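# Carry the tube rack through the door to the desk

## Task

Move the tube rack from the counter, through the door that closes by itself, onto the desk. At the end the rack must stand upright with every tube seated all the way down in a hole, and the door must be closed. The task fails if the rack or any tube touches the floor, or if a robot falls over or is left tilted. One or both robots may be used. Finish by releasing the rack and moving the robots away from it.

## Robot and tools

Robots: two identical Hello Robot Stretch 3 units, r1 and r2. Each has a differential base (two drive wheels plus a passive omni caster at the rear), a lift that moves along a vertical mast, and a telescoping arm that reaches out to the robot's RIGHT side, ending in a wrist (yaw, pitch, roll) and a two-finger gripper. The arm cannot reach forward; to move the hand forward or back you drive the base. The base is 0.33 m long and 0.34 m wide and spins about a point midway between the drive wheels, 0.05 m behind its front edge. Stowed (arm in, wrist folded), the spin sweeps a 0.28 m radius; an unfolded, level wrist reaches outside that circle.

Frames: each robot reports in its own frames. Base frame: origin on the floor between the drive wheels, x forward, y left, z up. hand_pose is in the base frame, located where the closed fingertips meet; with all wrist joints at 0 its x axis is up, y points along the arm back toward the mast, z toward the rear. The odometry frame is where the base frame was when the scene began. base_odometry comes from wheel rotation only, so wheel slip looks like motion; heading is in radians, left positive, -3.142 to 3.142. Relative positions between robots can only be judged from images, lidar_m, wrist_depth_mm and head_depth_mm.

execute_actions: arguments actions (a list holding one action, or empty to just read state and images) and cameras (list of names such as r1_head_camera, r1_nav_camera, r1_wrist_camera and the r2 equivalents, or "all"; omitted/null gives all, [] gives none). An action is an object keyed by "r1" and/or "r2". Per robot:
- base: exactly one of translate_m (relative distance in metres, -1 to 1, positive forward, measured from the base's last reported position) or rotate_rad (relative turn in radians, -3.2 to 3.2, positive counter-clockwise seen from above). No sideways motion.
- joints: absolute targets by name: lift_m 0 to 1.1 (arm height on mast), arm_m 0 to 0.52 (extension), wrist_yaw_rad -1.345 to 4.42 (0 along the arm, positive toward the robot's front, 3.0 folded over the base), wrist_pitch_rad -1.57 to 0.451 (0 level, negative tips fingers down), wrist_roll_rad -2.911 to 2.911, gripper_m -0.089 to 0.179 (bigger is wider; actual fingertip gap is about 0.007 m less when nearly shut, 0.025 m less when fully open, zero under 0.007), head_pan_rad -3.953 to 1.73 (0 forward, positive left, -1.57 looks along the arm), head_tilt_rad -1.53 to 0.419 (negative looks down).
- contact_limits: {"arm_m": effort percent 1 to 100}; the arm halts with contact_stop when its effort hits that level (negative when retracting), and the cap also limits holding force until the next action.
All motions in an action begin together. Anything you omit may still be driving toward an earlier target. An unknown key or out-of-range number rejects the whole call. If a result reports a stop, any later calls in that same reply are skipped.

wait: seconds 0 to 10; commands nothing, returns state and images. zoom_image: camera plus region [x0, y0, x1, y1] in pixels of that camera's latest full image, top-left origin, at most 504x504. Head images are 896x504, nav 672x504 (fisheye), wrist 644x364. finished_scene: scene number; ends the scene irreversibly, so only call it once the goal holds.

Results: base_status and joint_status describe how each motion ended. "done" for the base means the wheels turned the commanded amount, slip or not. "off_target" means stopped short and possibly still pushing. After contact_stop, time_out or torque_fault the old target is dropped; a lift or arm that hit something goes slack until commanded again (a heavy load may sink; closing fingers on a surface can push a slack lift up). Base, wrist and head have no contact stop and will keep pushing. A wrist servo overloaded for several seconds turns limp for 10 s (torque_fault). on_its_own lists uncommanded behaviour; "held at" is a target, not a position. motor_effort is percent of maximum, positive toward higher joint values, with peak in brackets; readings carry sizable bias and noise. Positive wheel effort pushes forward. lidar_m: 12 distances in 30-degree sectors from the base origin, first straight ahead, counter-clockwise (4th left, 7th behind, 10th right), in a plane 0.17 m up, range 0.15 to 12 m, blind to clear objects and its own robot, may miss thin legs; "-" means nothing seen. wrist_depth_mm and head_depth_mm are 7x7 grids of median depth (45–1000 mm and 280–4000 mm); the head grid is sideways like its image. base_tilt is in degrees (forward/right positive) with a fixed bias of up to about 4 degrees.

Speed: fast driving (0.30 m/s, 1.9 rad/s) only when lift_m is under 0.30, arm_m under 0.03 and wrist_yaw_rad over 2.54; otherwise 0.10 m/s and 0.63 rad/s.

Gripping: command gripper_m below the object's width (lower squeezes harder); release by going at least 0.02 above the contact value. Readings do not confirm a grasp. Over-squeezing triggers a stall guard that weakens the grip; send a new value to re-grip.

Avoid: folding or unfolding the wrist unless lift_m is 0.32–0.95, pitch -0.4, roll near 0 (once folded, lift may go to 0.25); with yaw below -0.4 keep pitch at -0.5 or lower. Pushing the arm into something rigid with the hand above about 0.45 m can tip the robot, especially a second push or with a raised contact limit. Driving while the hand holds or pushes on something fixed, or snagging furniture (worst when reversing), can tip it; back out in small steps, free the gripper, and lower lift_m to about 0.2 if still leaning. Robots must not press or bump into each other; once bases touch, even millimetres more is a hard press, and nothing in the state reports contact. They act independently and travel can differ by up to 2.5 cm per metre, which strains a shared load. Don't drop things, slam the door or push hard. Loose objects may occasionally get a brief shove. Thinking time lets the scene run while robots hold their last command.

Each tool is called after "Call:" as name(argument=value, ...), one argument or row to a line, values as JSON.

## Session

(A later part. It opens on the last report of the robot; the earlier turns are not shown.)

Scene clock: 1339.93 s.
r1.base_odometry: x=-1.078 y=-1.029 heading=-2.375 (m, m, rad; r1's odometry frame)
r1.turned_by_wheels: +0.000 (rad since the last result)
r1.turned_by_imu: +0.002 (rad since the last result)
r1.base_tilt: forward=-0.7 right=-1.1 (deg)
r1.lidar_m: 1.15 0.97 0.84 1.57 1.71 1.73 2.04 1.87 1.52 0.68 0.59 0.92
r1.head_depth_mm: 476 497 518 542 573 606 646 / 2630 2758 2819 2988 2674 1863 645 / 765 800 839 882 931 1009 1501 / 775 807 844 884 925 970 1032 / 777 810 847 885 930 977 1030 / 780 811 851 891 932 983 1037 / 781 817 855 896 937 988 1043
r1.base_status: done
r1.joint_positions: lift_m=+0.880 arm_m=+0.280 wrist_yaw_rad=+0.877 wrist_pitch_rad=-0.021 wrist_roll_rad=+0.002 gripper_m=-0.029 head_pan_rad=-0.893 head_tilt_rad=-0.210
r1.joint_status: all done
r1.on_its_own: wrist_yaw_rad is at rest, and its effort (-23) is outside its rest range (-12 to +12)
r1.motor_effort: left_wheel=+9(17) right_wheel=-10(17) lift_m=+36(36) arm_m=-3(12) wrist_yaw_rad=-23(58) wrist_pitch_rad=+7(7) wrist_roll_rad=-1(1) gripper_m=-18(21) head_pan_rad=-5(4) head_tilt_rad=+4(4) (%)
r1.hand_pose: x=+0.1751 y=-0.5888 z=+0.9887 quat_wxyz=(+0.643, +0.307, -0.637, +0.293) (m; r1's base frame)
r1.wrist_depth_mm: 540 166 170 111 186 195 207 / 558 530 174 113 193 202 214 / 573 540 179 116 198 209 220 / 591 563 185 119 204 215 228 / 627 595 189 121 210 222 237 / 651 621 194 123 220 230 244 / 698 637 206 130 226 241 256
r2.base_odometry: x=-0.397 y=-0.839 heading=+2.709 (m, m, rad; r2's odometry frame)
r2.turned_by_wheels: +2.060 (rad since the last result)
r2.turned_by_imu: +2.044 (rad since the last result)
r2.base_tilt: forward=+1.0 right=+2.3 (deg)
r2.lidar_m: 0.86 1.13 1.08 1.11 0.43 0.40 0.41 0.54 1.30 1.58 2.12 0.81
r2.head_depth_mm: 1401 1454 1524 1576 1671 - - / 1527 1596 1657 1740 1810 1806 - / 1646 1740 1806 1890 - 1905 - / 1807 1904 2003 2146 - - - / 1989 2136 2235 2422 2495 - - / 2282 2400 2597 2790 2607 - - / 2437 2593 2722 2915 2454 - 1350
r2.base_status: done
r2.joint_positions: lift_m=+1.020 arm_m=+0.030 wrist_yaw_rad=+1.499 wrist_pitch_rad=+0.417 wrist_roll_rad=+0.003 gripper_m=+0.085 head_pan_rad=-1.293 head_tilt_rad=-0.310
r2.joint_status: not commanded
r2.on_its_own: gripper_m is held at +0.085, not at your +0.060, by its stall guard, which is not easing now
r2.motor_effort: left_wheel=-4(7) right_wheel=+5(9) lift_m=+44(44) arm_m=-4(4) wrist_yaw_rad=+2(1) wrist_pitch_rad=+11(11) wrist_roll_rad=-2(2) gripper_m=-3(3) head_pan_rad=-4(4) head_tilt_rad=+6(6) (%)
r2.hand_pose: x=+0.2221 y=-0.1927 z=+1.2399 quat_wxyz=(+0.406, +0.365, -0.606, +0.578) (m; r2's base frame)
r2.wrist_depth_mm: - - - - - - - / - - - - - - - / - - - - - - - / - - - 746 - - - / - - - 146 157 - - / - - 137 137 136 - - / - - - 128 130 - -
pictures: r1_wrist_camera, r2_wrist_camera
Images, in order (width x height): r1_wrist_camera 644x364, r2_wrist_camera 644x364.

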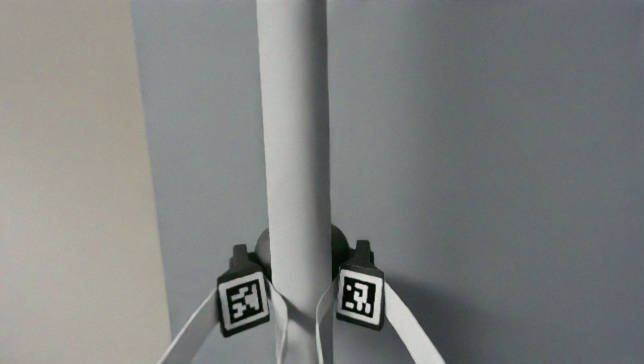

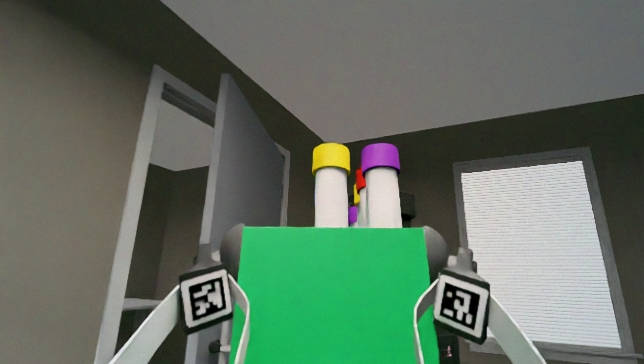

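Call:
execute_actions(
  actions=[
    {"r1":{"base":{"translate_m":-0.094},"joints":{"arm_m":0.27,"wrist_yaw_rad":0.984}},"r2":{"base":{"translate_m":0.2},"joints":{"head_pan_rad":0.0,"head_tilt_rad":-0.3}}},
  ],
  cameras=["r1_wrist_camera","r2_head_camera"],
)

Scene clock: 1369.60 s.
r1.base_odometry: x=-1.010 y=-0.964 heading=-2.374 (m, m, rad; r1's odometry frame)
r1.turned_by_wheels: +0.000 (rad since the last result)
r1.turned_by_imu: +0.001 (rad since the last result)
r1.base_tilt: forward=-0.7 right=-1.0 (deg)
r1.lidar_m: 1.22 0.72 1.36 1.66 1.65 1.67 1.96 1.80 1.62 0.68 0.56 0.98
r1.head_depth_mm: 459 482 505 536 565 589 626 / 470 483 499 522 545 576 605 / 2692 2813 2917 3055 2852 2104 1558 / 822 856 897 938 985 1041 1094 / 829 865 904 946 992 1044 1103 / 830 865 906 948 995 1049 1107 / 837 869 911 953 999 1053 1108
r1.base_status: done
r1.joint_positions: lift_m=+0.880 arm_m=+0.270 wrist_yaw_rad=+1.032 wrist_pitch_rad=-0.021 wrist_roll_rad=+0.002 gripper_m=-0.029 head_pan_rad=-0.893 head_tilt_rad=-0.210
r1.joint_status: wrist_yaw_rad off_target (ended at +1.032, target +0.984); the others done
r1.on_its_own: wrist_yaw_rad is held at +1.033, not at your +0.984, by its stall guard, which is not easing now
r1.motor_effort: left_wheel=+5(16) right_wheel=-7(21) lift_m=+36(36) arm_m=-2(12) wrist_yaw_rad=+0(70) wrist_pitch_rad=+7(7) wrist_roll_rad=-1(1) gripper_m=-17(22) head_pan_rad=-4(4) head_tilt_rad=+4(4) (%)
r1.hand_pose: x=+0.1981 y=-0.5463 z=+0.9887 quat_wxyz=(+0.618, +0.356, -0.611, +0.342) (m; r1's base frame)
r1.wrist_depth_mm: 772 662 170 109 182 188 193 / 820 714 175 112 187 194 200 / 838 731 180 115 193 198 205 / 861 763 188 118 198 204 211 / 903 792 193 121 204 210 220 / 984 801 196 124 214 220 228 / - 849 206 132 220 228 234
r2.base_odometry: x=-0.578 y=-0.755 heading=+2.709 (m, m, rad; r2's odometry frame)
r2.turned_by_wheels: +0.000 (rad since the last result)
r2.turned_by_imu: +0.002 (rad since the last result)
r2.base_tilt: forward=+1.0 right=+2.3 (deg)
r2.lidar_m: 1.03 1.03 0.98 1.01 0.61 0.58 0.60 0.78 1.63 1.68 2.25 0.72
r2.head_depth_mm: 2093 2173 2291 2408 2462 1849 1447 / 2194 2317 2411 2529 2572 1854 1434 / 2160 2353 2495 2595 2569 1818 1412 / 1767 1913 2045 2156 2300 1810 1419 / 950 998 1121 1106 1365 1526 1353 / 2731 2897 3105 3215 2449 1789 1400 / 2890 3039 3256 3459 2440 1765 1389
r2.base_status: done
r2.joint_positions: lift_m=+1.020 arm_m=+0.030 wrist_yaw_rad=+1.499 wrist_pitch_rad=+0.417 wrist_roll_rad=+0.003 gripper_m=+0.085 head_pan_rad=-0.007 head_tilt_rad=-0.310
r2.joint_status: all done
r2.on_its_own: gripper_m is held at +0.085, not at your +0.060, by its stall guard, which is not easing now
r2.motor_effort: left_wheel=-3(4) right_wheel=+5(9) lift_m=+44(44) arm_m=-4(4) wrist_yaw_rad=+1(0) wrist_pitch_rad=+11(11) wrist_roll_rad=-2(2) gripper_m=-2(1) head_pan_rad=+4(54) head_tilt_rad=+6(6) (%)
r2.hand_pose: x=+0.2221 y=-0.1927 z=+1.2399 quat_wxyz=(+0.406, +0.365, -0.606, +0.578) (m; r2's base frame)
r2.wrist_depth_mm: - - - - - - - / 983 - - - - - - / 989 - - - - - - / 975 - - - 537 - - / 952 - - 145 157 - - / 926 - 137 136 136 - - / 918 - 503 129 130 499 -
pictures: r1_wrist_camera, r2_head_camera (sideways: a quarter turn clockwise sets it upright)
Images, in order (width x height): r1_wrist_camera 644x364, r2_head_camera 896x504.

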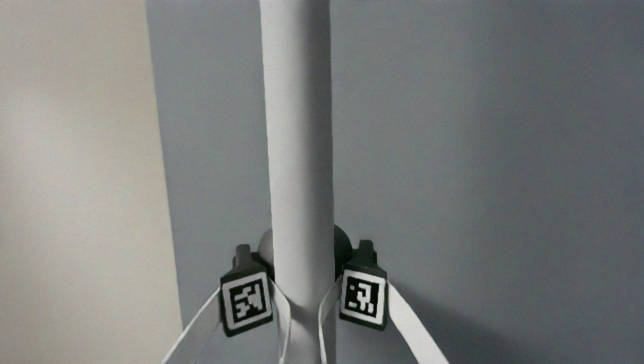

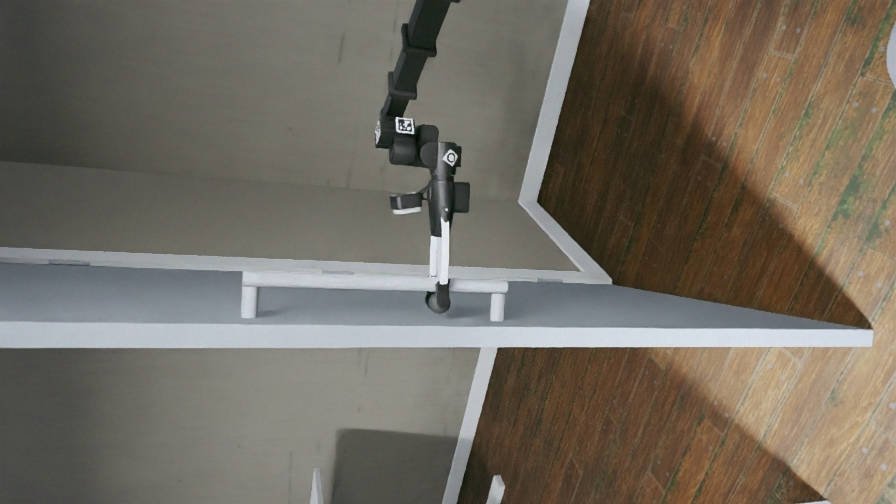

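Call:
execute_actions(
  actions=[
    {"r1":{"base":{"translate_m":-0.096},"joints":{"arm_m":0.277,"wrist_yaw_rad":1.15}},"r2":{"base":{"translate_m":0.15},"joints":{"wrist_yaw_rad":2.0}}},
  ],
  cameras=["r1_wrist_camera","r2_head_camera"],
)

Scene clock: 1418.43 s.
r1.base_odometry: x=-0.941 y=-0.897 heading=-2.374 (m, m, rad; r1's odometry frame)
r1.turned_by_wheels: +0.000 (rad since the last result)
r1.turned_by_imu: +0.001 (rad since the last result)
r1.base_tilt: forward=-0.6 right=-1.1 (deg)
r1.lidar_m: 1.29 0.68 1.43 1.74 1.60 1.61 1.88 1.72 1.72 0.71 0.53 1.03
r1.head_depth_mm: 462 486 498 524 490 508 663 / 437 456 480 506 536 565 599 / 2712 2826 2937 3087 549 563 590 / 2695 2834 2975 3113 2746 2011 1556 / 877 914 954 1001 1043 1105 1168 / 887 922 964 1010 1059 1112 1175 / 891 926 969 1013 1065 1118 1183
r1.base_status: done
r1.joint_positions: lift_m=+0.880 arm_m=+0.277 wrist_yaw_rad=+1.216 wrist_pitch_rad=-0.021 wrist_roll_rad=+0.002 gripper_m=-0.029 head_pan_rad=-0.893 head_tilt_rad=-0.210
r1.joint_status: wrist_yaw_rad off_target (ended at +1.216, target +1.150); the others done
r1.on_its_own: wrist_yaw_rad is held at +1.207, not at your +1.150, by its stall guard, which is not easing now
r1.motor_effort: left_wheel=+6(16) right_wheel=-8(17) lift_m=+36(36) arm_m=-1(5) wrist_yaw_rad=-11(52) wrist_pitch_rad=+7(7) wrist_roll_rad=-1(1) gripper_m=-17(20) head_pan_rad=-4(4) head_tilt_rad=+4(4) (%)
r1.hand_pose: x=+0.2183 y=-0.5109 z=+0.9887 quat_wxyz=(+0.585, +0.410, -0.576, +0.397) (m; r1's base frame)
r1.wrist_depth_mm: - 956 175 109 177 176 178 / - 998 180 112 182 181 182 / - - 185 115 187 187 188 / - - 192 119 191 193 193 / - - 197 121 200 198 200 / - - 204 124 205 205 206 / - - 213 133 210 213 214
r2.base_odometry: x=-0.714 y=-0.692 heading=+2.708 (m, m, rad; r2's odometry frame)
r2.turned_by_wheels: +0.000 (rad since the last result)
r2.turned_by_imu: +0.001 (rad since the last result)
r2.base_tilt: forward=+1.0 right=+2.3 (deg)
r2.lidar_m: 0.87 0.95 0.91 0.94 0.76 0.71 0.73 0.96 1.70 1.76 0.70 0.67
r2.head_depth_mm: 1999 2070 2169 - - - - / 2071 2172 2280 - - - 1386 / 2034 2208 2355 - - - 1423 / 1611 1697 1787 909 - 1743 1417 / 2419 2589 2715 2902 2236 1733 1370 / 2566 2754 2909 3136 2445 1768 1397 / 2757 2933 3113 3386 2426 1774 1389
r2.base_status: done
r2.joint_positions: lift_m=+1.020 arm_m=+0.030 wrist_yaw_rad=+1.998 wrist_pitch_rad=+0.417 wrist_roll_rad=+0.003 gripper_m=+0.085 head_pan_rad=-0.007 head_tilt_rad=-0.310
r2.joint_status: all done
r2.on_its_own: gripper_m is held at +0.085, not at your +0.060, by its stall guard, which is not easing now
r2.motor_effort: left_wheel=-4(5) right_wheel=+5(10) lift_m=+44(44) arm_m=-4(4) wrist_yaw_rad=+1(4) wrist_pitch_rad=+11(11) wrist_roll_rad=-2(2) gripper_m=-3(2) head_pan_rad=+4(4) head_tilt_rad=+6(6) (%)
r2.hand_pose: x=+0.2007 y=-0.0740 z=+1.2399 quat_wxyz=(+0.251, +0.504, -0.497, +0.660) (m; r2's base frame)
r2.wrist_depth_mm: 888 - - - - - - / 873 998 - - - - - / 835 947 - - - - - / 807 932 - - 880 - - / 792 911 997 146 157 - - / 772 884 138 137 136 - - / 743 847 516 129 130 - -
pictures: r1_wrist_camera, r2_head_camera (sideways: a quarter turn clockwise sets it upright)
Images, in order (width x height): r1_wrist_camera 644x364, r2_head_camera 896x504.

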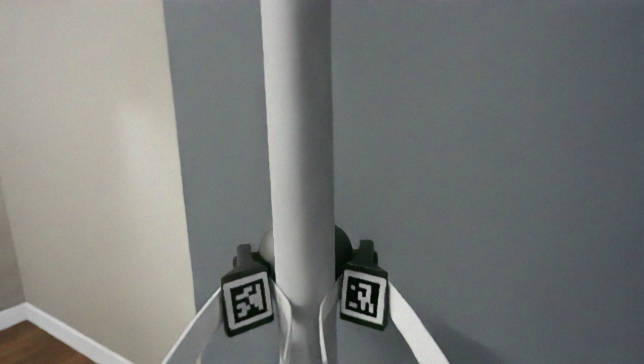

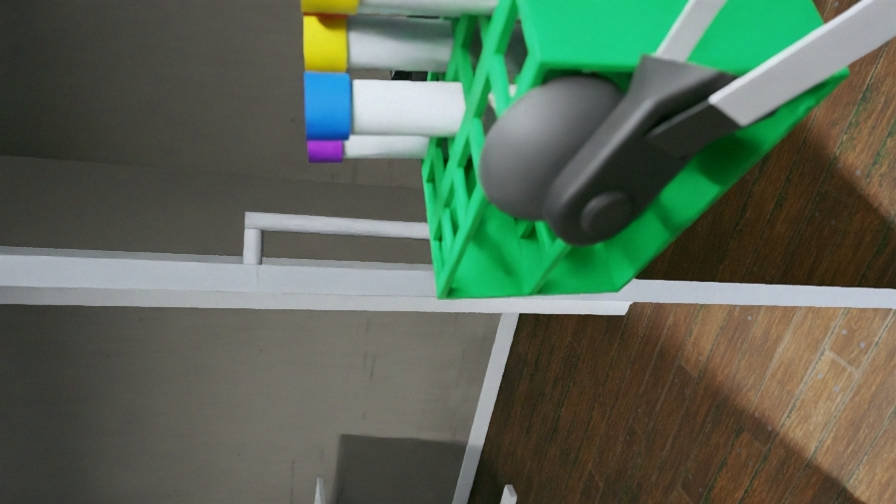

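Call:
execute_actions(
  actions=[
    {"r1":{"base":{"translate_m":-0.0895},"joints":{"arm_m":0.265,"wrist_yaw_rad":1.303}},"r2":{"base":{"translate_m":0.15}}},
  ],
  cameras=["r1_wrist_camera","r2_nav_camera"],
)

Scene clock: 1483.67 s.
r1.base_odometry: x=-0.877 y=-0.835 heading=-2.374 (m, m, rad; r1's odometry frame)
r1.turned_by_wheels: +0.000 (rad since the last result)
r1.turned_by_imu: +0.001 (rad since the last result)
r1.base_tilt: forward=-0.6 right=-1.0 (deg)
r1.lidar_m: 0.67 0.65 1.50 1.67 1.54 1.55 1.80 1.65 1.67 0.74 0.50 1.08
r1.head_depth_mm: 459 484 447 455 543 556 673 / 425 447 468 498 527 553 577 / 422 437 456 476 499 525 554 / 2790 2935 3025 3187 2946 2115 1599 / 939 973 1018 1062 1120 1179 1248 / 931 973 1016 1063 1121 1180 1237 / 938 975 1022 1068 1122 1180 1247
r1.base_status: done
r1.joint_positions: lift_m=+0.880 arm_m=+0.266 wrist_yaw_rad=+1.288 wrist_pitch_rad=-0.021 wrist_roll_rad=+0.002 gripper_m=-0.029 head_pan_rad=-0.893 head_tilt_rad=-0.210
r1.joint_status: all done
r1.on_its_own: wrist_yaw_rad is at rest, and its effort (+18) is outside its rest range (-12 to +12)
r1.motor_effort: left_wheel=+0(14) right_wheel=-1(16) lift_m=+36(36) arm_m=-7(13) wrist_yaw_rad=+18(77) wrist_pitch_rad=+7(7) wrist_roll_rad=-1(1) gripper_m=-18(22) head_pan_rad=-4(4) head_tilt_rad=+4(4) (%)
r1.hand_pose: x=+0.2241 y=-0.4820 z=+0.9888 quat_wxyz=(+0.570, +0.431, -0.561, +0.418) (m; r1's base frame)
r1.wrist_depth_mm: - - 173 108 178 179 183 / - - 179 111 183 185 187 / - - 185 115 188 190 192 / - - 190 119 194 196 196 / - - 196 122 200 202 204 / - - 202 125 206 208 212 / - - 212 133 215 215 218
r2.base_odometry: x=-0.850 y=-0.629 heading=+2.708 (m, m, rad; r2's odometry frame)
r2.turned_by_wheels: +0.000 (rad since the last result)
r2.turned_by_imu: +0.001 (rad since the last result)
r2.base_tilt: forward=+1.1 right=+2.3 (deg)
r2.lidar_m: 0.72 0.88 0.84 0.87 1.16 0.85 0.87 1.14 1.77 1.83 0.65 2.28
r2.head_depth_mm: 1886 1998 2029 - - - - / 1960 2079 2134 - - - 1390 / 595 649 672 - - - 1430 / 976 973 967 962 - 956 953 / 2291 2412 2534 2743 2244 1810 1401 / 2431 2608 2748 2943 2443 1770 1398 / 2597 2755 2959 3104 2414 1776 1393
r2.base_status: done
r2.joint_positions: lift_m=+1.020 arm_m=+0.030 wrist_yaw_rad=+1.998 wrist_pitch_rad=+0.417 wrist_roll_rad=+0.003 gripper_m=+0.085 head_pan_rad=-0.007 head_tilt_rad=-0.310
r2.joint_status: not commanded
r2.on_its_own: gripper_m is held at +0.085, not at your +0.060, by its stall guard, which is not easing now
r2.motor_effort: left_wheel=-4(5) right_wheel=+5(10) lift_m=+44(44) arm_m=-4(4) wrist_yaw_rad=+2(2) wrist_pitch_rad=+11(11) wrist_roll_rad=-2(1) gripper_m=-2(2) head_pan_rad=+4(4) head_tilt_rad=+6(6) (%)
r2.hand_pose: x=+0.2007 y=-0.0740 z=+1.2399 quat_wxyz=(+0.251, +0.504, -0.497, +0.660) (m; r2's base frame)
r2.wrist_depth_mm: 824 966 - - - - - / 785 933 - - - - - / 779 884 - - - - - / 764 866 - - - - - / 730 842 938 146 157 - - / 725 821 138 136 137 - - / 695 765 486 129 130 - -
pictures: r1_wrist_camera, r2_nav_camera (sideways: a quarter turn counterclockwise sets it upright)
Images, in order (width x height): r1_wrist_camera 644x364, r2_nav_camera 672x504.

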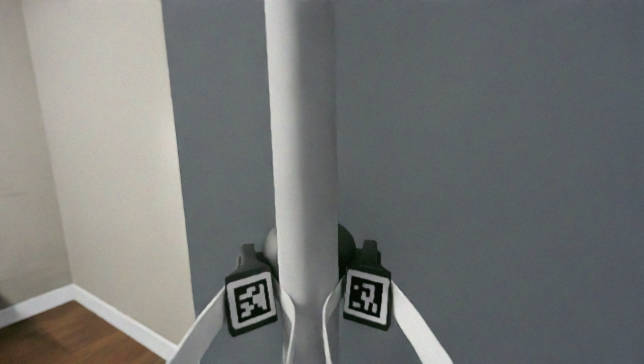

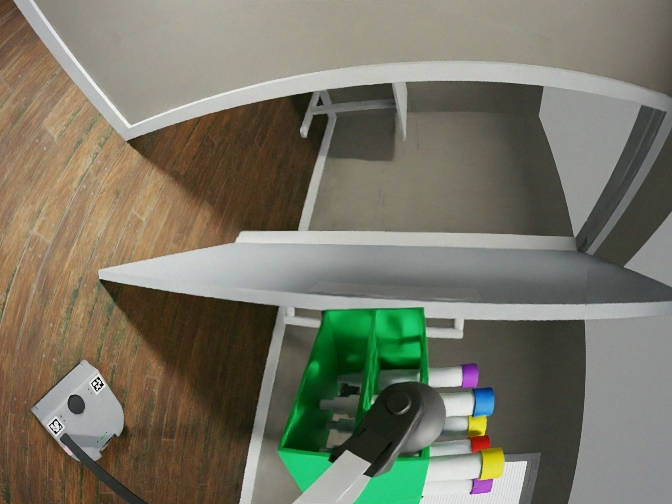

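Call:
execute_actions(
  actions=[
    {"r1":{"base":{"translate_m":-0.0915},"joints":{"arm_m":0.258,"wrist_yaw_rad":1.369}}},
  ],
  cameras=["r1_wrist_camera"],
)

Scene clock: 1536.50 s.
r1.base_odometry: x=-0.811 y=-0.772 heading=-2.374 (m, m, rad; r1's odometry frame)
r1.turned_by_wheels: +0.000 (rad since the last result)
r1.turned_by_imu: +0.001 (rad since the last result)
r1.base_tilt: forward=-0.5 right=-1.0 (deg)
r1.lidar_m: 0.74 0.74 1.57 1.62 1.48 1.50 1.72 1.58 1.59 0.79 0.48 1.15
r1.head_depth_mm: 463 491 485 445 593 637 705 / 420 442 460 496 528 541 561 / 396 414 434 454 477 504 534 / 2835 2987 3068 3196 2834 2007 1550 / 2824 2948 3104 3229 2804 1924 1494 / 982 1021 1066 1120 1175 1231 1306 / 989 1026 1076 1129 1189 1246 1316
r1.base_status: done
r1.joint_positions: lift_m=+0.880 arm_m=+0.258 wrist_yaw_rad=+1.322 wrist_pitch_rad=-0.021 wrist_roll_rad=+0.002 gripper_m=-0.029 head_pan_rad=-0.893 head_tilt_rad=-0.210
r1.joint_status: wrist_yaw_rad off_target (ended at +1.322, target +1.369); the others done
r1.on_its_own: wrist_yaw_rad is held at +1.318, not at your +1.369, by its stall guard, which is not easing now
r1.motor_effort: left_wheel=+4(11) right_wheel=-5(12) lift_m=+36(36) arm_m=-5(12) wrist_yaw_rad=-4(78) wrist_pitch_rad=+7(7) wrist_roll_rad=-1(1) gripper_m=-17(22) head_pan_rad=-4(3) head_tilt_rad=+4(4) (%)
r1.hand_pose: x=+0.2264 y=-0.4664 z=+0.9888 quat_wxyz=(+0.563, +0.440, -0.554, +0.428) (m; r1's base frame)
r1.wrist_depth_mm: - - 171 109 181 184 191 / - - 177 112 186 191 198 / - - 181 115 192 197 202 / - - 187 119 198 203 210 / - - 193 120 203 210 218 / - - 197 125 212 218 224 / - - 209 134 222 225 233
r2.base_odometry: x=-0.850 y=-0.629 heading=+2.708 (m, m, rad; r2's odometry frame)
r2.turned_by_wheels: +0.000 (rad since the last result)
r2.turned_by_imu: +0.001 (rad since the last result)
r2.base_tilt: forward=+1.0 right=+2.3 (deg)
r2.lidar_m: 0.75 0.88 0.84 0.87 1.16 0.85 0.87 1.15 1.77 1.83 0.73 2.28
r2.head_depth_mm: 1879 1968 2034 - - - - / 618 651 671 - - - 1395 / 811 827 844 - - - 960 / 1185 1216 1233 1261 - 1350 1339 / 2270 2395 2535 2739 2194 1803 1406 / 2405 2579 2753 2990 2450 1769 1392 / 2577 2770 2926 3162 2426 1778 1394
r2.base_status: not commanded
r2.joint_positions: lift_m=+1.020 arm_m=+0.030 wrist_yaw_rad=+1.998 wrist_pitch_rad=+0.417 wrist_roll_rad=+0.003 gripper_m=+0.085 head_pan_rad=-0.007 head_tilt_rad=-0.310
r2.joint_status: not commanded
r2.on_its_own: gripper_m is held at +0.085, not at your +0.060, by its stall guard, which is not easing now
r2.motor_effort: left_wheel=-4(4) right_wheel=+5(5) lift_m=+44(44) arm_m=-4(4) wrist_yaw_rad=+2(2) wrist_pitch_rad=+11(11) wrist_roll_rad=-2(1) gripper_m=-3(2) head_pan_rad=+4(4) head_tilt_rad=+6(6) (%)
r2.hand_pose: x=+0.2007 y=-0.0740 z=+1.2399 quat_wxyz=(+0.251, +0.504, -0.497, +0.660) (m; r2's base frame)
r2.wrist_depth_mm: 831 947 - - - - - / 817 921 - - - - - / 785 877 - - - - - / 759 859 - - - - - / 731 848 913 146 156 695 - / 705 793 137 137 136 638 - / 698 770 483 128 130 619 -
pictures: r1_wrist_camera
Images, in order (width x height): r1_wrist_camera 644x364.

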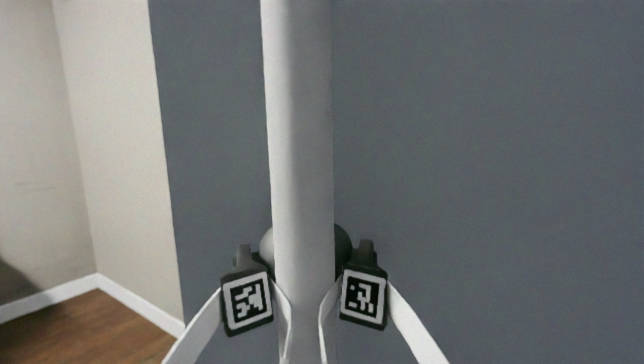

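Call:
execute_actions(
  actions=[
    {"r1":{"base":{"translate_m":-0.0858},"joints":{"arm_m":0.265,"wrist_yaw_rad":1.409}},"r2":{"base":{"translate_m":0.2}}},
  ],
  cameras=["r1_wrist_camera","r2_nav_camera"],
)

Scene clock: 1573.00 s.
r1.base_odometry: x=-0.749 y=-0.712 heading=-2.374 (m, m, rad; r1's odometry frame)
r1.turned_by_wheels: +0.000 (rad since the last result)
r1.turned_by_imu: +0.001 (rad since the last result)
r1.base_tilt: forward=-0.5 right=-1.0 (deg)
r1.lidar_m: 0.72 1.63 1.64 1.56 1.43 1.45 1.65 1.51 1.53 0.87 0.47 1.22
r1.head_depth_mm: 477 507 502 432 628 683 750 / 422 445 460 501 519 541 537 / 385 402 421 440 467 496 530 / 2894 2971 3106 3264 2758 1919 1495 / 2905 3002 3154 3307 2995 2096 1599 / 1050 1084 1128 1187 1240 1303 1376 / 1033 1080 1127 1183 1241 1305 1385
r1.base_status: done
r1.joint_positions: lift_m=+0.880 arm_m=+0.265 wrist_yaw_rad=+1.395 wrist_pitch_rad=-0.021 wrist_roll_rad=+0.002 gripper_m=-0.029 head_pan_rad=-0.893 head_tilt_rad=-0.210
r1.joint_status: all done
r1.on_its_own: wrist_yaw_rad is at rest, and its effort (+17) is outside its rest range (-12 to +12)
r1.motor_effort: left_wheel=+2(7) right_wheel=-3(15) lift_m=+36(36) arm_m=+1(3) wrist_yaw_rad=+17(43) wrist_pitch_rad=+7(7) wrist_roll_rad=-1(1) gripper_m=-18(19) head_pan_rad=-4(4) head_tilt_rad=+4(4) (%)
r1.hand_pose: x=+0.2304 y=-0.4547 z=+0.9889 quat_wxyz=(+0.547, +0.460, -0.537, +0.448) (m; r1's base frame)
r1.wrist_depth_mm: 418 462 170 108 183 188 195 / - - 176 112 188 195 199 / - - 182 114 194 201 206 / - - 188 119 201 204 213 / - - 194 122 208 213 220 / - - 196 124 213 220 229 / - - 206 132 220 228 237
r2.base_odometry: x=-1.032 y=-0.545 heading=+2.708 (m, m, rad; r2's odometry frame)
r2.turned_by_wheels: +0.000 (rad since the last result)
r2.turned_by_imu: +0.002 (rad since the last result)
r2.base_tilt: forward=+1.0 right=+2.3 (deg)
r2.lidar_m: 0.75 0.78 0.75 0.77 1.03 1.03 1.05 1.38 1.87 0.81 0.71 0.60
r2.head_depth_mm: 556 566 573 - - - - / 667 681 688 - - - 778 / 833 851 881 - - - 978 / 1093 1133 1176 1208 - 1331 1345 / 2106 2213 2355 2543 2232 1736 1408 / 2232 2419 2534 2736 2457 1791 1405 / 2406 2570 2790 3003 2445 1767 1397
r2.base_status: done
r2.joint_positions: lift_m=+1.020 arm_m=+0.030 wrist_yaw_rad=+1.998 wrist_pitch_rad=+0.417 wrist_roll_rad=+0.003 gripper_m=+0.085 head_pan_rad=-0.007 head_tilt_rad=-0.310
r2.joint_status: not commanded
r2.on_its_own: gripper_m is held at +0.085, not at your +0.060, by its stall guard, which is not easing now
r2.motor_effort: left_wheel=-4(4) right_wheel=+5(10) lift_m=+44(44) arm_m=-4(5) wrist_yaw_rad=+2(2) wrist_pitch_rad=+11(11) wrist_roll_rad=-2(2) gripper_m=-2(2) head_pan_rad=+4(4) head_tilt_rad=+6(6) (%)
r2.hand_pose: x=+0.2007 y=-0.0740 z=+1.2399 quat_wxyz=(+0.251, +0.504, -0.497, +0.660) (m; r2's base frame)
r2.wrist_depth_mm: 740 841 - - - 594 - / 723 829 - - - 596 - / 698 804 - - - 603 - / 687 769 - - - 609 - / 650 747 - 146 157 610 438 / 642 730 138 137 136 563 406 / 633 696 - 128 130 563 408
pictures: r1_wrist_camera, r2_nav_camera (sideways: a quarter turn counterclockwise sets it upright)
Images, in order (width x height): r1_wrist_camera 644x364, r2_nav_camera 672x504.

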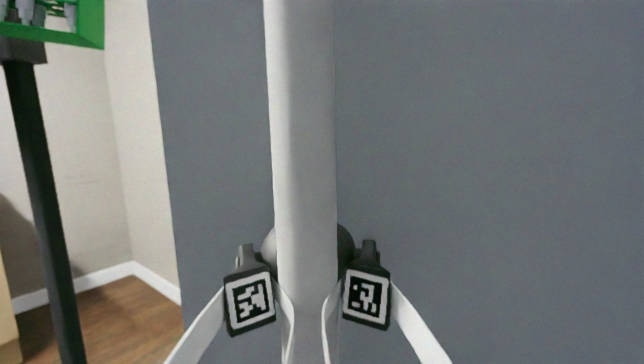

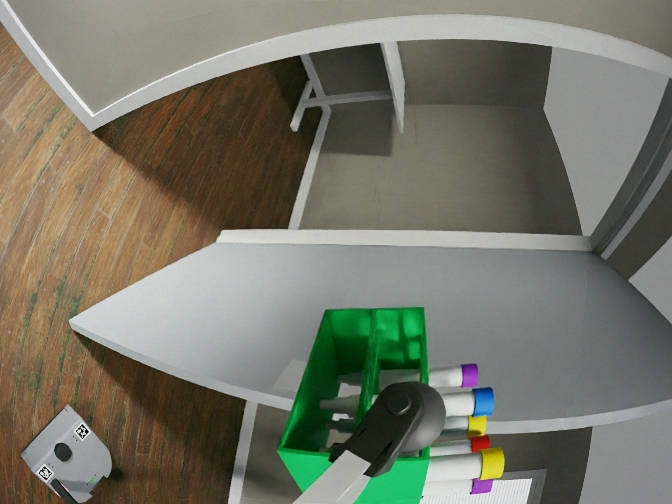

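Call:
execute_actions(
  actions=[
    {"r1":{"base":{"translate_m":-0.087},"joints":{"arm_m":0.2816,"wrist_yaw_rad":1.49}},"r2":{"base":{"translate_m":0.2}}},
  ],
  cameras=["r1_wrist_camera","r2_nav_camera"],
)

Scene clock: 1606.20 s.
r1.base_odometry: x=-0.686 y=-0.652 heading=-2.374 (m, m, rad; r1's odometry frame)
r1.turned_by_wheels: +0.000 (rad since the last result)
r1.turned_by_imu: +0.001 (rad since the last result)
r1.base_tilt: forward=-0.6 right=-1.0 (deg)
r1.lidar_m: 0.74 1.69 1.71 1.49 1.38 1.39 1.57 1.44 1.46 0.99 0.46 1.29
r1.head_depth_mm: 499 533 536 620 674 743 828 / 427 451 467 508 530 534 528 / 377 394 414 436 463 493 528 / 2954 3040 3145 2889 2674 1922 1500 / 2934 3038 3178 3378 3001 2077 1595 / 2932 3016 3177 3342 1347 1401 1449 / 1076 1125 1143 1233 1303 1368 1431
r1.base_status: done
r1.joint_positions: lift_m=+0.880 arm_m=+0.281 wrist_yaw_rad=+1.474 wrist_pitch_rad=-0.021 wrist_roll_rad=+0.002 gripper_m=-0.029 head_pan_rad=-0.893 head_tilt_rad=-0.210
r1.joint_status: all done
r1.on_its_own: wrist_yaw_rad is at rest, and its effort (+18) is outside its rest range (-12 to +12)
r1.motor_effort: left_wheel=+1(7) right_wheel=-3(15) lift_m=+36(36) arm_m=+2(3) wrist_yaw_rad=+18(51) wrist_pitch_rad=+7(7) wrist_roll_rad=-1(1) gripper_m=-18(20) head_pan_rad=-4(5) head_tilt_rad=+4(4) (%)
r1.hand_pose: x=+0.2331 y=-0.4511 z=+0.9889 quat_wxyz=(+0.528, +0.481, -0.519, +0.469) (m; r1's base frame)
r1.wrist_depth_mm: 448 416 170 108 183 189 196 / 448 753 177 111 189 194 202 / - - 180 114 194 201 208 / - - 187 118 199 208 216 / - - 191 122 206 216 223 / - - 195 124 214 222 233 / - - 208 132 222 229 239
r2.base_odometry: x=-1.213 y=-0.461 heading=+2.708 (m, m, rad; r2's odometry frame)
r2.turned_by_wheels: +0.000 (rad since the last result)
r2.turned_by_imu: +0.002 (rad since the last result)
r2.base_tilt: forward=+1.0 right=+2.3 (deg)
r2.lidar_m: 0.75 2.68 0.65 0.67 0.90 1.20 1.23 1.62 1.97 0.74 2.02 0.51
r2.head_depth_mm: 559 572 584 - - - - / 650 668 678 - - - 792 / 781 807 844 - - - 960 / 971 1014 1054 1089 - 1229 1272 / 1947 1255 1325 1433 1509 1610 1410 / 2035 2195 2360 2507 2471 1787 1402 / 2189 2355 2490 2685 2431 1771 1391
r2.base_status: done
r2.joint_positions: lift_m=+1.020 arm_m=+0.030 wrist_yaw_rad=+1.998 wrist_pitch_rad=+0.417 wrist_roll_rad=+0.003 gripper_m=+0.085 head_pan_rad=-0.007 head_tilt_rad=-0.310
r2.joint_status: not commanded
r2.on_its_own: gripper_m is held at +0.085, not at your +0.060, by its stall guard, which is not easing now
r2.motor_effort: left_wheel=-4(5) right_wheel=+5(11) lift_m=+44(44) arm_m=-4(4) wrist_yaw_rad=+2(2) wrist_pitch_rad=+11(11) wrist_roll_rad=-2(2) gripper_m=-3(2) head_pan_rad=+4(4) head_tilt_rad=+6(6) (%)
r2.hand_pose: x=+0.2007 y=-0.0740 z=+1.2399 quat_wxyz=(+0.251, +0.504, -0.497, +0.660) (m; r2's base frame)
r2.wrist_depth_mm: 659 745 - - - 614 384 / 643 726 - - - 617 383 / 621 700 - - - 622 385 / 597 - - - - 607 382 / 586 - - 145 157 616 387 / 577 - 138 136 136 559 385 / 548 - - 128 130 561 381
pictures: r1_wrist_camera, r2_nav_camera (sideways: a quarter turn counterclockwise sets it upright)
Images, in order (width x height): r1_wrist_camera 644x364, r2_nav_camera 672x504.

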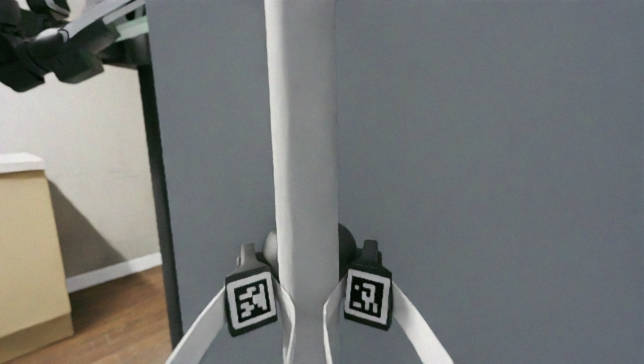

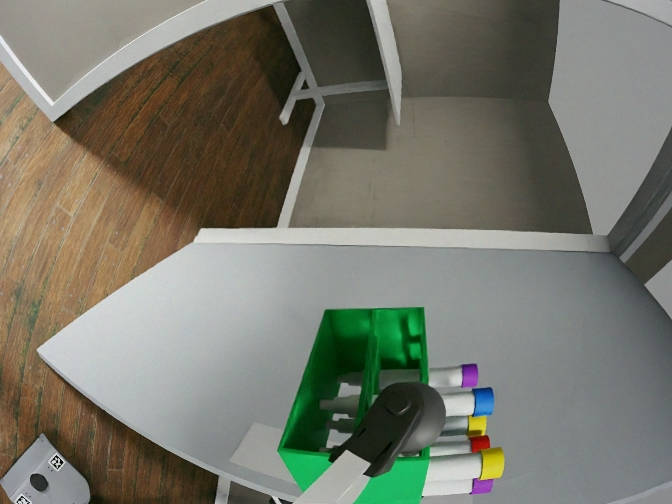

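Call:
execute_actions(
  actions=[
    {"r1":{"base":{"translate_m":-0.087},"joints":{"arm_m":0.306,"wrist_yaw_rad":1.575}},"r2":{"base":{"rotate_rad":0.46}}},
  ],
  cameras=["r1_wrist_camera","r2_nav_camera"],
)

Scene clock: 1627.87 s.
r1.base_odometry: x=-0.624 y=-0.591 heading=-2.373 (m, m, rad; r1's odometry frame)
r1.turned_by_wheels: +0.000 (rad since the last result)
r1.turned_by_imu: +0.001 (rad since the last result)
r1.base_tilt: forward=-0.5 right=-1.0 (deg)
r1.lidar_m: 0.83 1.76 1.77 1.44 1.32 1.34 1.50 1.37 1.39 1.23 0.46 1.36
r1.head_depth_mm: 528 571 566 440 748 831 959 / 430 458 473 523 545 554 537 / 374 391 410 431 455 487 523 / 2985 3061 3218 3439 2843 1926 1497 / 3016 3087 3258 3365 2950 2081 1598 / 3012 3126 3295 3415 2809 2002 1533 / 1141 1183 1227 1290 1344 1421 1483
r1.base_status: done
r1.joint_positions: lift_m=+0.880 arm_m=+0.306 wrist_yaw_rad=+1.554 wrist_pitch_rad=-0.021 wrist_roll_rad=+0.002 gripper_m=-0.029 head_pan_rad=-0.893 head_tilt_rad=-0.210
r1.joint_status: wrist_yaw_rad off_target (ended at +1.554, target +1.575); the others done
r1.on_its_own: wrist_yaw_rad is at rest, and its effort (+25) is outside its rest range (-12 to +12)
r1.motor_effort: left_wheel=+2(4) right_wheel=-5(15) lift_m=+36(36) arm_m=+2(3) wrist_yaw_rad=+25(59) wrist_pitch_rad=+7(7) wrist_roll_rad=-1(1) gripper_m=-18(21) head_pan_rad=-4(4) head_tilt_rad=+4(5) (%)
r1.hand_pose: x=+0.2343 y=-0.4552 z=+0.9889 quat_wxyz=(+0.509, +0.501, -0.499, +0.490) (m; r1's base frame)
r1.wrist_depth_mm: 692 494 171 108 183 190 198 / - 537 176 111 189 197 204 / - - 179 115 194 201 213 / - - 185 119 202 211 218 / - - 189 122 207 215 225 / - - 194 124 216 223 235 / - - 205 132 222 233 244
r2.base_odometry: x=-1.213 y=-0.461 heading=-3.115 (m, m, rad; r2's odometry frame)
r2.turned_by_wheels: +0.460 (rad since the last result)
r2.turned_by_imu: +0.457 (rad since the last result)
r2.base_tilt: forward=+1.0 right=+2.3 (deg)
r2.lidar_m: 2.53 0.64 0.66 0.85 1.21 1.22 1.54 1.96 0.83 0.82 0.59 0.78
r2.head_depth_mm: 1966 2049 2094 - - - - / 2188 2294 2317 - - - 1398 / 2452 2580 2685 - - - 1427 / 2748 2932 3054 3227 - 1737 1417 / 2755 2814 2970 3146 2448 1803 1405 / 2482 2645 2709 2949 2473 1786 1406 / 2350 2499 2541 2776 2440 1776 1350
r2.base_status: done
r2.joint_positions: lift_m=+1.020 arm_m=+0.030 wrist_yaw_rad=+1.999 wrist_pitch_rad=+0.417 wrist_roll_rad=+0.003 gripper_m=+0.085 head_pan_rad=-0.007 head_tilt_rad=-0.310
r2.joint_status: not commanded
r2.on_its_own: gripper_m is held at +0.085, not at your +0.060, by its stall guard, which is not easing now
r2.motor_effort: left_wheel=-3(8) right_wheel=+5(11) lift_m=+44(44) arm_m=-4(4) wrist_yaw_rad=+1(1) wrist_pitch_rad=+11(11) wrist_roll_rad=-2(2) gripper_m=-1(2) head_pan_rad=+4(4) head_tilt_rad=+6(6) (%)
r2.hand_pose: x=+0.2007 y=-0.0739 z=+1.2400 quat_wxyz=(+0.251, +0.504, -0.497, +0.660) (m; r2's base frame)
r2.wrist_depth_mm: 733 780 832 - - - - / 715 759 784 - - - - / 682 710 738 - - - - / 656 683 719 775 - - - / 631 653 684 145 156 - - / 606 635 137 137 136 - - / 579 604 370 128 129 - -
pictures: r1_wrist_camera, r2_nav_camera (sideways: a quarter turn counterclockwise sets it upright)
Images, in order (width x height): r1_wrist_camera 644x364, r2_nav_camera 672x504.

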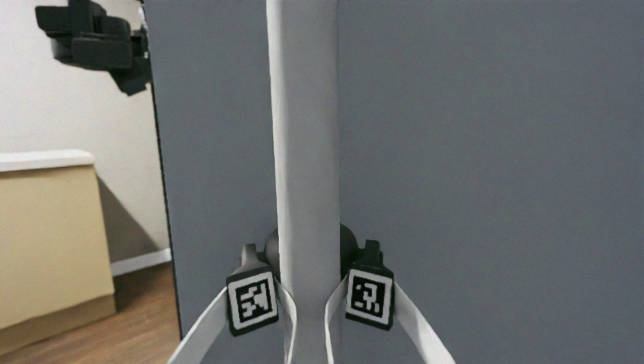

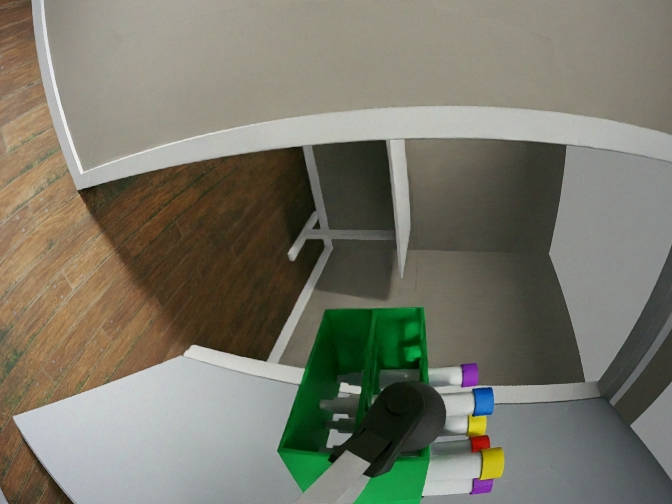

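Call:
execute_actions(
  actions=[
    {"r1":{"joints":{"wrist_yaw_rad":1.546}},"r2":{"base":{"translate_m":0.45},"joints":{"head_tilt_rad":-0.25,"head_pan_rad":-0.35}}},
  ],
  cameras=["r2_head_camera","r2_nav_camera"],
)

Scene clock: 1651.73 s.
r1.base_odometry: x=-0.624 y=-0.591 heading=-2.373 (m, m, rad; r1's odometry frame)
r1.turned_by_wheels: +0.000 (rad since the last result)
r1.turned_by_imu: +0.002 (rad since the last result)
r1.base_tilt: forward=-0.6 right=-1.0 (deg)
r1.lidar_m: 1.63 1.76 1.78 1.44 1.32 1.34 1.49 1.37 1.39 1.23 0.46 1.03
r1.head_depth_mm: 529 571 567 441 748 834 957 / 431 457 474 525 546 550 536 / 375 392 411 432 455 487 524 / 2944 3089 3198 3378 2826 1912 1499 / 2998 3129 2825 3368 2964 2095 1604 / 3012 3101 946 3382 2805 2004 1526 / 1135 1167 947 1294 1343 1403 1441
r1.base_status: not commanded
r1.joint_positions: lift_m=+0.880 arm_m=+0.306 wrist_yaw_rad=+1.544 wrist_pitch_rad=-0.021 wrist_roll_rad=+0.002 gripper_m=-0.029 head_pan_rad=-0.893 head_tilt_rad=-0.210
r1.joint_status: all done
r1.motor_effort: left_wheel=+2(2) right_wheel=-5(5) lift_m=+36(36) arm_m=+2(2) wrist_yaw_rad=+2(23) wrist_pitch_rad=+7(7) wrist_roll_rad=-1(1) gripper_m=-17(19) head_pan_rad=-4(4) head_tilt_rad=+4(4) (%)
r1.hand_pose: x=+0.2342 y=-0.4577 z=+0.9889 quat_wxyz=(+0.512, +0.499, -0.502, +0.487) (m; r1's base frame)
r1.wrist_depth_mm: - - 170 108 184 192 198 / - - 174 111 190 196 205 / - - 179 115 196 203 213 / - - 186 118 202 209 221 / - - 190 121 209 217 228 / - - 195 124 216 224 235 / - - 205 134 223 233 245
r2.base_odometry: x=-1.663 y=-0.473 heading=-3.116 (m, m, rad; r2's odometry frame)
r2.turned_by_wheels: +0.000 (rad since the last result)
r2.turned_by_imu: +0.003 (rad since the last result)
r2.base_tilt: forward=+1.0 right=+2.3 (deg)
r2.lidar_m: 2.19 1.92 0.30 0.37 0.84 1.52 1.89 2.33 0.58 0.55 0.57 0.78
r2.head_depth_mm: 741 750 758 771 765 801 810 / 837 853 884 907 - 925 971 / 1646 1715 1760 - - - 1176 / 1761 1831 1890 - - - 1442 / 1889 1989 2068 - - - 1382 / 2030 2152 2255 - - - 1432 / 2238 2365 2508 2617 - 1729 1445
r2.base_status: done
r2.joint_positions: lift_m=+1.020 arm_m=+0.030 wrist_yaw_rad=+1.999 wrist_pitch_rad=+0.417 wrist_roll_rad=+0.003 gripper_m=+0.085 head_pan_rad=-0.343 head_tilt_rad=-0.261
r2.joint_status: all done
r2.on_its_own: gripper_m is held at +0.085, not at your +0.060, by its stall guard, which is not easing now
r2.motor_effort: left_wheel=-4(4) right_wheel=+5(10) lift_m=+44(44) arm_m=-4(5) wrist_yaw_rad=+1(2) wrist_pitch_rad=+11(11) wrist_roll_rad=-2(2) gripper_m=-1(2) head_pan_rad=-4(34) head_tilt_rad=+7(18) (%)
r2.hand_pose: x=+0.2007 y=-0.0739 z=+1.2400 quat_wxyz=(+0.251, +0.504, -0.497, +0.660) (m; r2's base frame)
r2.wrist_depth_mm: 362 - - - - - - / 365 - - - - - - / 357 - - - - - - / 361 - - - - - - / 385 - - 146 157 - - / - - 137 137 136 - - / - - - 128 129 - -
pictures: r2_head_camera (sideways: a quarter turn clockwise sets it upright), r2_nav_camera (sideways: a quarter turn counterclockwise sets it upright)
Images, in order (width x height): r2_head_camera 896x504, r2_nav_camera 672x504.

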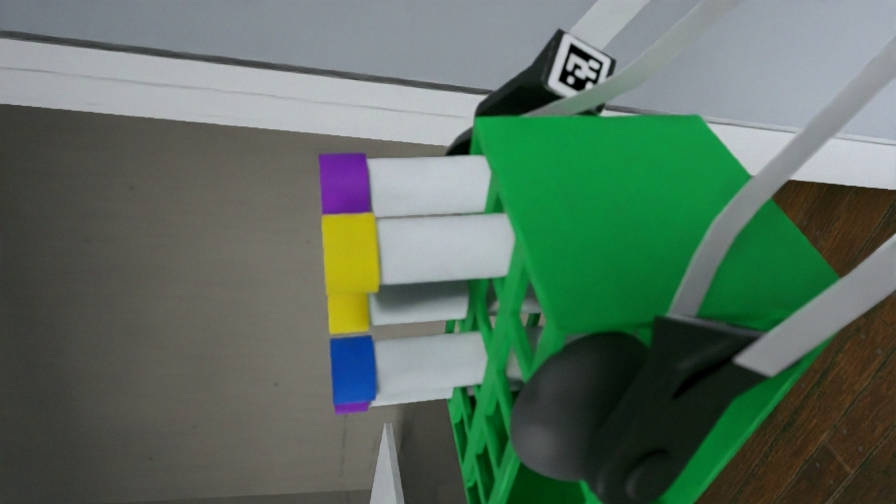

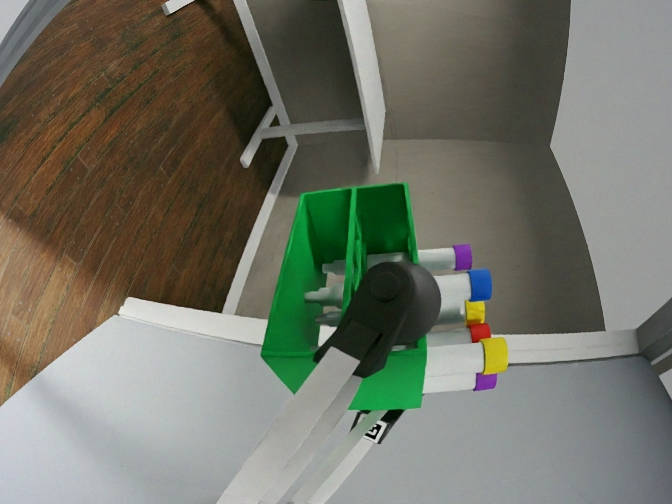

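Call:
execute_actions(
  actions=[
    {"r2":{"base":{"translate_m":0.5}}},
  ],
  cameras=["r2_nav_camera","r2_wrist_camera","r1_wrist_camera"],
)

Scene clock: 1670.53 s.
r1.base_odometry: x=-0.624 y=-0.591 heading=-2.373 (m, m, rad; r1's odometry frame)
r1.turned_by_wheels: +0.000 (rad since the last result)
r1.turned_by_imu: +0.002 (rad since the last result)
r1.base_tilt: forward=-0.6 right=-1.0 (deg)
r1.lidar_m: 1.64 1.76 1.77 1.44 1.32 1.34 1.50 1.37 1.39 1.24 0.46 1.36
r1.head_depth_mm: 530 570 566 441 749 835 961 / 431 458 473 524 547 551 537 / 375 392 410 432 455 487 524 / 2929 3087 1316 3364 2828 1940 1359 / 2995 3124 1315 3325 2829 2007 1454 / 3024 3114 3260 3334 2811 2004 1527 / 1140 1182 1237 1290 1349 1419 1486
r1.base_status: not commanded
r1.joint_positions: lift_m=+0.880 arm_m=+0.306 wrist_yaw_rad=+1.544 wrist_pitch_rad=-0.021 wrist_roll_rad=+0.002 gripper_m=-0.029 head_pan_rad=-0.893 head_tilt_rad=-0.210
r1.joint_status: not commanded
r1.motor_effort: left_wheel=+2(2) right_wheel=-5(5) lift_m=+36(36) arm_m=+2(2) wrist_yaw_rad=+3(2) wrist_pitch_rad=+7(7) wrist_roll_rad=-1(1) gripper_m=-18(18) head_pan_rad=-4(4) head_tilt_rad=+3(5) (%)
r1.hand_pose: x=+0.2342 y=-0.4577 z=+0.9889 quat_wxyz=(+0.512, +0.499, -0.502, +0.487) (m; r1's base frame)
r1.wrist_depth_mm: - - 169 108 184 192 199 / - - 174 111 190 198 208 / - - 181 115 195 204 214 / - - 186 119 202 210 220 / - - 189 122 207 216 229 / - - 195 124 215 225 235 / - - 206 133 223 233 245
r2.base_odometry: x=-2.163 y=-0.486 heading=-3.116 (m, m, rad; r2's odometry frame)
r2.turned_by_wheels: +0.000 (rad since the last result)
r2.turned_by_imu: +0.004 (rad since the last result)
r2.base_tilt: forward=+1.0 right=+2.3 (deg)
r2.lidar_m: 1.80 1.56 1.53 2.51 0.39 0.39 2.27 0.79 0.57 0.55 0.56 1.42
r2.head_depth_mm: 1191 1243 1295 1345 1374 1474 1469 / 1273 1324 1379 1425 - 1546 1528 / 1355 1424 1458 - - - 1444 / 1450 1520 1572 - - - 1443 / 1563 1653 1726 - - - 1386 / 1717 1801 1880 - - - 1444 / 1862 1970 2102 1617 - 1691 1456
r2.base_status: done
r2.joint_positions: lift_m=+1.020 arm_m=+0.030 wrist_yaw_rad=+1.999 wrist_pitch_rad=+0.417 wrist_roll_rad=+0.003 gripper_m=+0.085 head_pan_rad=-0.343 head_tilt_rad=-0.260
r2.joint_status: not commanded
r2.on_its_own: gripper_m is held at +0.085, not at your +0.060, by its stall guard, which is not easing now
r2.motor_effort: left_wheel=-4(6) right_wheel=+5(11) lift_m=+44(44) arm_m=-4(5) wrist_yaw_rad=+1(1) wrist_pitch_rad=+11(11) wrist_roll_rad=-2(2) gripper_m=-3(3) head_pan_rad=-5(5) head_tilt_rad=+6(7) (%)
r2.hand_pose: x=+0.2007 y=-0.0739 z=+1.2400 quat_wxyz=(+0.251, +0.504, -0.497, +0.660) (m; r2's base frame)
r2.wrist_depth_mm: - - - - - - - / - - - - - - - / - - - - - - - / - - - - - - - / - - - 146 156 - - / - - 138 137 136 - - / - - - 128 130 - -
pictures: r1_wrist_camera, r2_nav_camera (sideways: a quarter turn counterclockwise sets it upright), r2_wrist_camera
Images, in order (width x height): r1_wrist_camera 644x364, r2_nav_camera 672x504, r2_wrist_camera 644x364.

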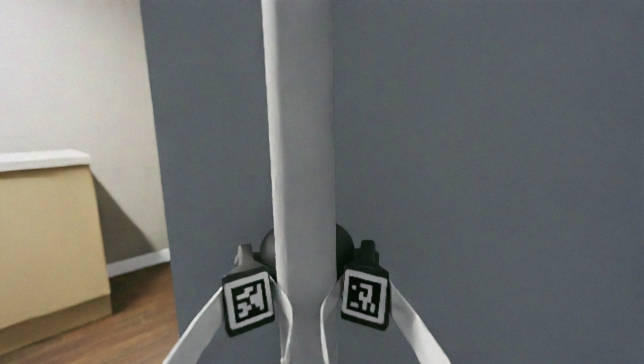

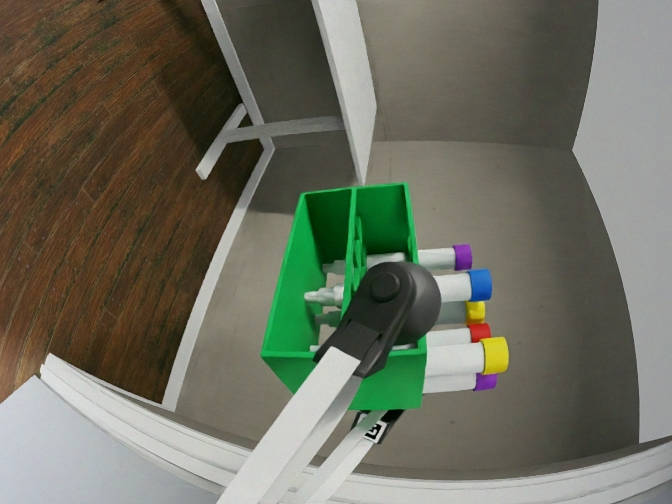

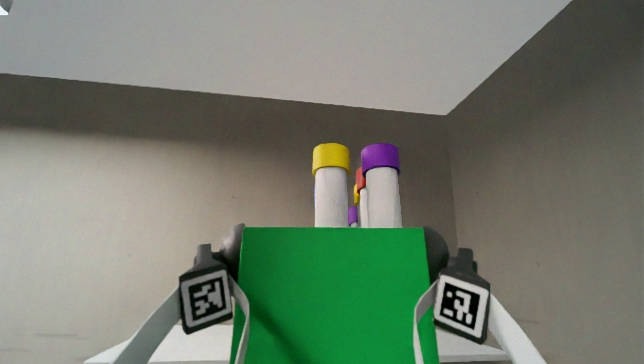

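Call:
execute_actions(
  actions=[
    {"r2":{"base":{"translate_m":0.45},"joints":{"head_pan_rad":0.7,"head_tilt_rad":-0.45}}},
  ],
  cameras=["r2_nav_camera","r2_head_camera"],
)

Scene clock: 1682.60 s.
r1.base_odometry: x=-0.624 y=-0.591 heading=-2.373 (m, m, rad; r1's odometry frame)
r1.turned_by_wheels: +0.000 (rad since the last result)
r1.turned_by_imu: +0.001 (rad since the last result)
r1.base_tilt: forward=-0.6 right=-1.1 (deg)
r1.lidar_m: 1.63 1.76 1.78 1.44 1.32 1.33 1.50 1.37 1.38 1.23 0.46 1.36
r1.head_depth_mm: 530 570 566 441 748 833 959 / 430 458 474 525 546 551 537 / 375 392 411 432 455 487 523 / 2961 3094 3171 3360 2818 1921 1504 / 2992 3155 3222 3433 3016 2102 1601 / 3031 3167 3297 3389 2814 1989 1532 / 1139 1183 1236 1293 1350 1421 1484
r1.base_status: not commanded
r1.joint_positions: lift_m=+0.880 arm_m=+0.306 wrist_yaw_rad=+1.544 wrist_pitch_rad=-0.021 wrist_roll_rad=+0.002 gripper_m=-0.029 head_pan_rad=-0.893 head_tilt_rad=-0.210
r1.joint_status: not commanded
r1.motor_effort: left_wheel=+2(2) right_wheel=-5(5) lift_m=+36(36) arm_m=+1(2) wrist_yaw_rad=+2(2) wrist_pitch_rad=+7(7) wrist_roll_rad=-1(1) gripper_m=-18(18) head_pan_rad=-4(4) head_tilt_rad=+4(4) (%)
r1.hand_pose: x=+0.2342 y=-0.4577 z=+0.9889 quat_wxyz=(+0.512, +0.499, -0.502, +0.487) (m; r1's base frame)
r1.wrist_depth_mm: - - 170 108 184 192 199 / - - 174 112 189 198 207 / - - 180 114 195 204 213 / - - 185 118 201 210 221 / - - 189 121 208 217 227 / - - 194 125 217 226 237 / - - 206 134 222 232 245
r2.base_odometry: x=-2.613 y=-0.497 heading=-3.116 (m, m, rad; r2's odometry frame)
r2.turned_by_wheels: +0.000 (rad since the last result)
r2.turned_by_imu: +0.003 (rad since the last result)
r2.base_tilt: forward=+1.0 right=+2.2 (deg)
r2.lidar_m: 1.36 1.64 1.26 2.16 2.13 0.75 2.62 0.78 0.55 0.52 1.13 1.16
r2.head_depth_mm: 1307 1410 1486 1024 1859 1605 1308 / 1321 1429 1465 1007 1866 1597 1295 / 1330 1449 1437 991 1891 1589 1286 / 1340 1463 1394 983 1875 1578 1287 / 1364 1459 1369 1747 1908 1570 1279 / 1364 1482 1330 1800 1931 1556 1267 / 1385 1507 1315 1275 1726 1499 1269
r2.base_status: done
r2.joint_positions: lift_m=+1.020 arm_m=+0.030 wrist_yaw_rad=+1.999 wrist_pitch_rad=+0.417 wrist_roll_rad=+0.003 gripper_m=+0.085 head_pan_rad=+0.693 head_tilt_rad=-0.444
r2.joint_status: all done
r2.on_its_own: gripper_m is held at +0.085, not at your +0.060, by its stall guard, which is not easing now
r2.motor_effort: left_wheel=-4(5) right_wheel=+5(10) lift_m=+44(44) arm_m=-4(4) wrist_yaw_rad=+2(2) wrist_pitch_rad=+11(11) wrist_roll_rad=-2(2) gripper_m=-2(2) head_pan_rad=+4(56) head_tilt_rad=-4(24) (%)
r2.hand_pose: x=+0.2007 y=-0.0739 z=+1.2400 quat_wxyz=(+0.251, +0.504, -0.497, +0.660) (m; r2's base frame)
r2.wrist_depth_mm: - - - - - - - / - - - - - - - / - - - - - - - / - - - - - - - / - - - 145 157 - - / - - 138 137 136 - - / - - - 129 130 - 999
pictures: r2_head_camera (sideways: a quarter turn clockwise sets it upright), r2_nav_camera (sideways: a quarter turn counterclockwise sets it upright)
Images, in order (width x height): r2_head_camera 896x504, r2_nav_camera 672x504.

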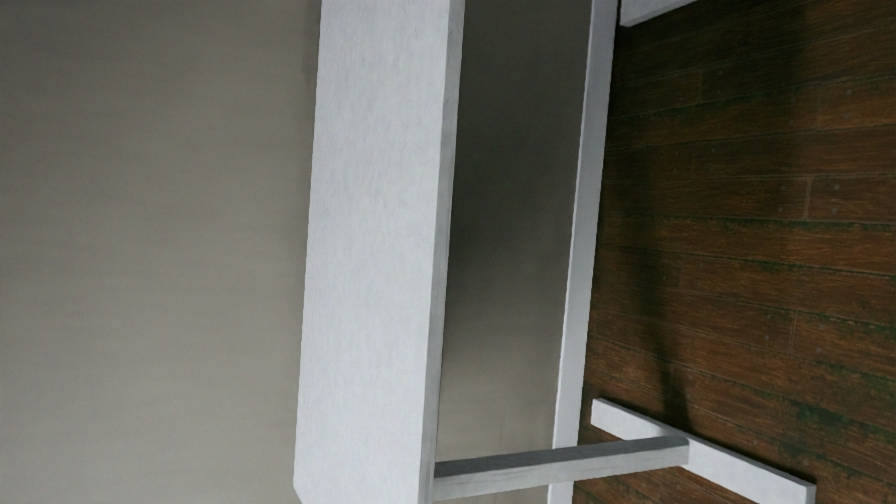

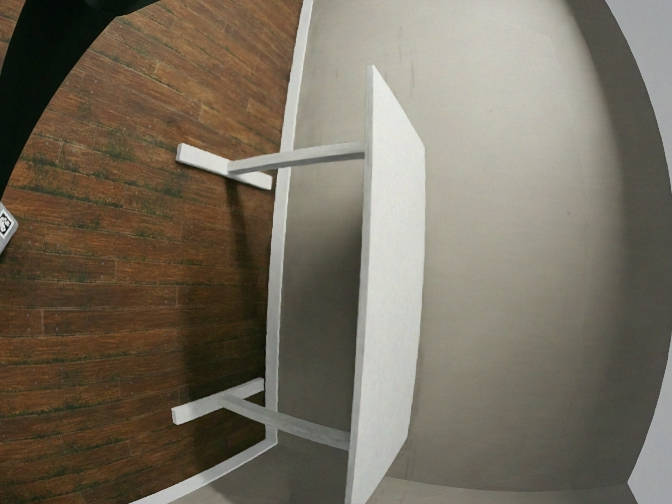

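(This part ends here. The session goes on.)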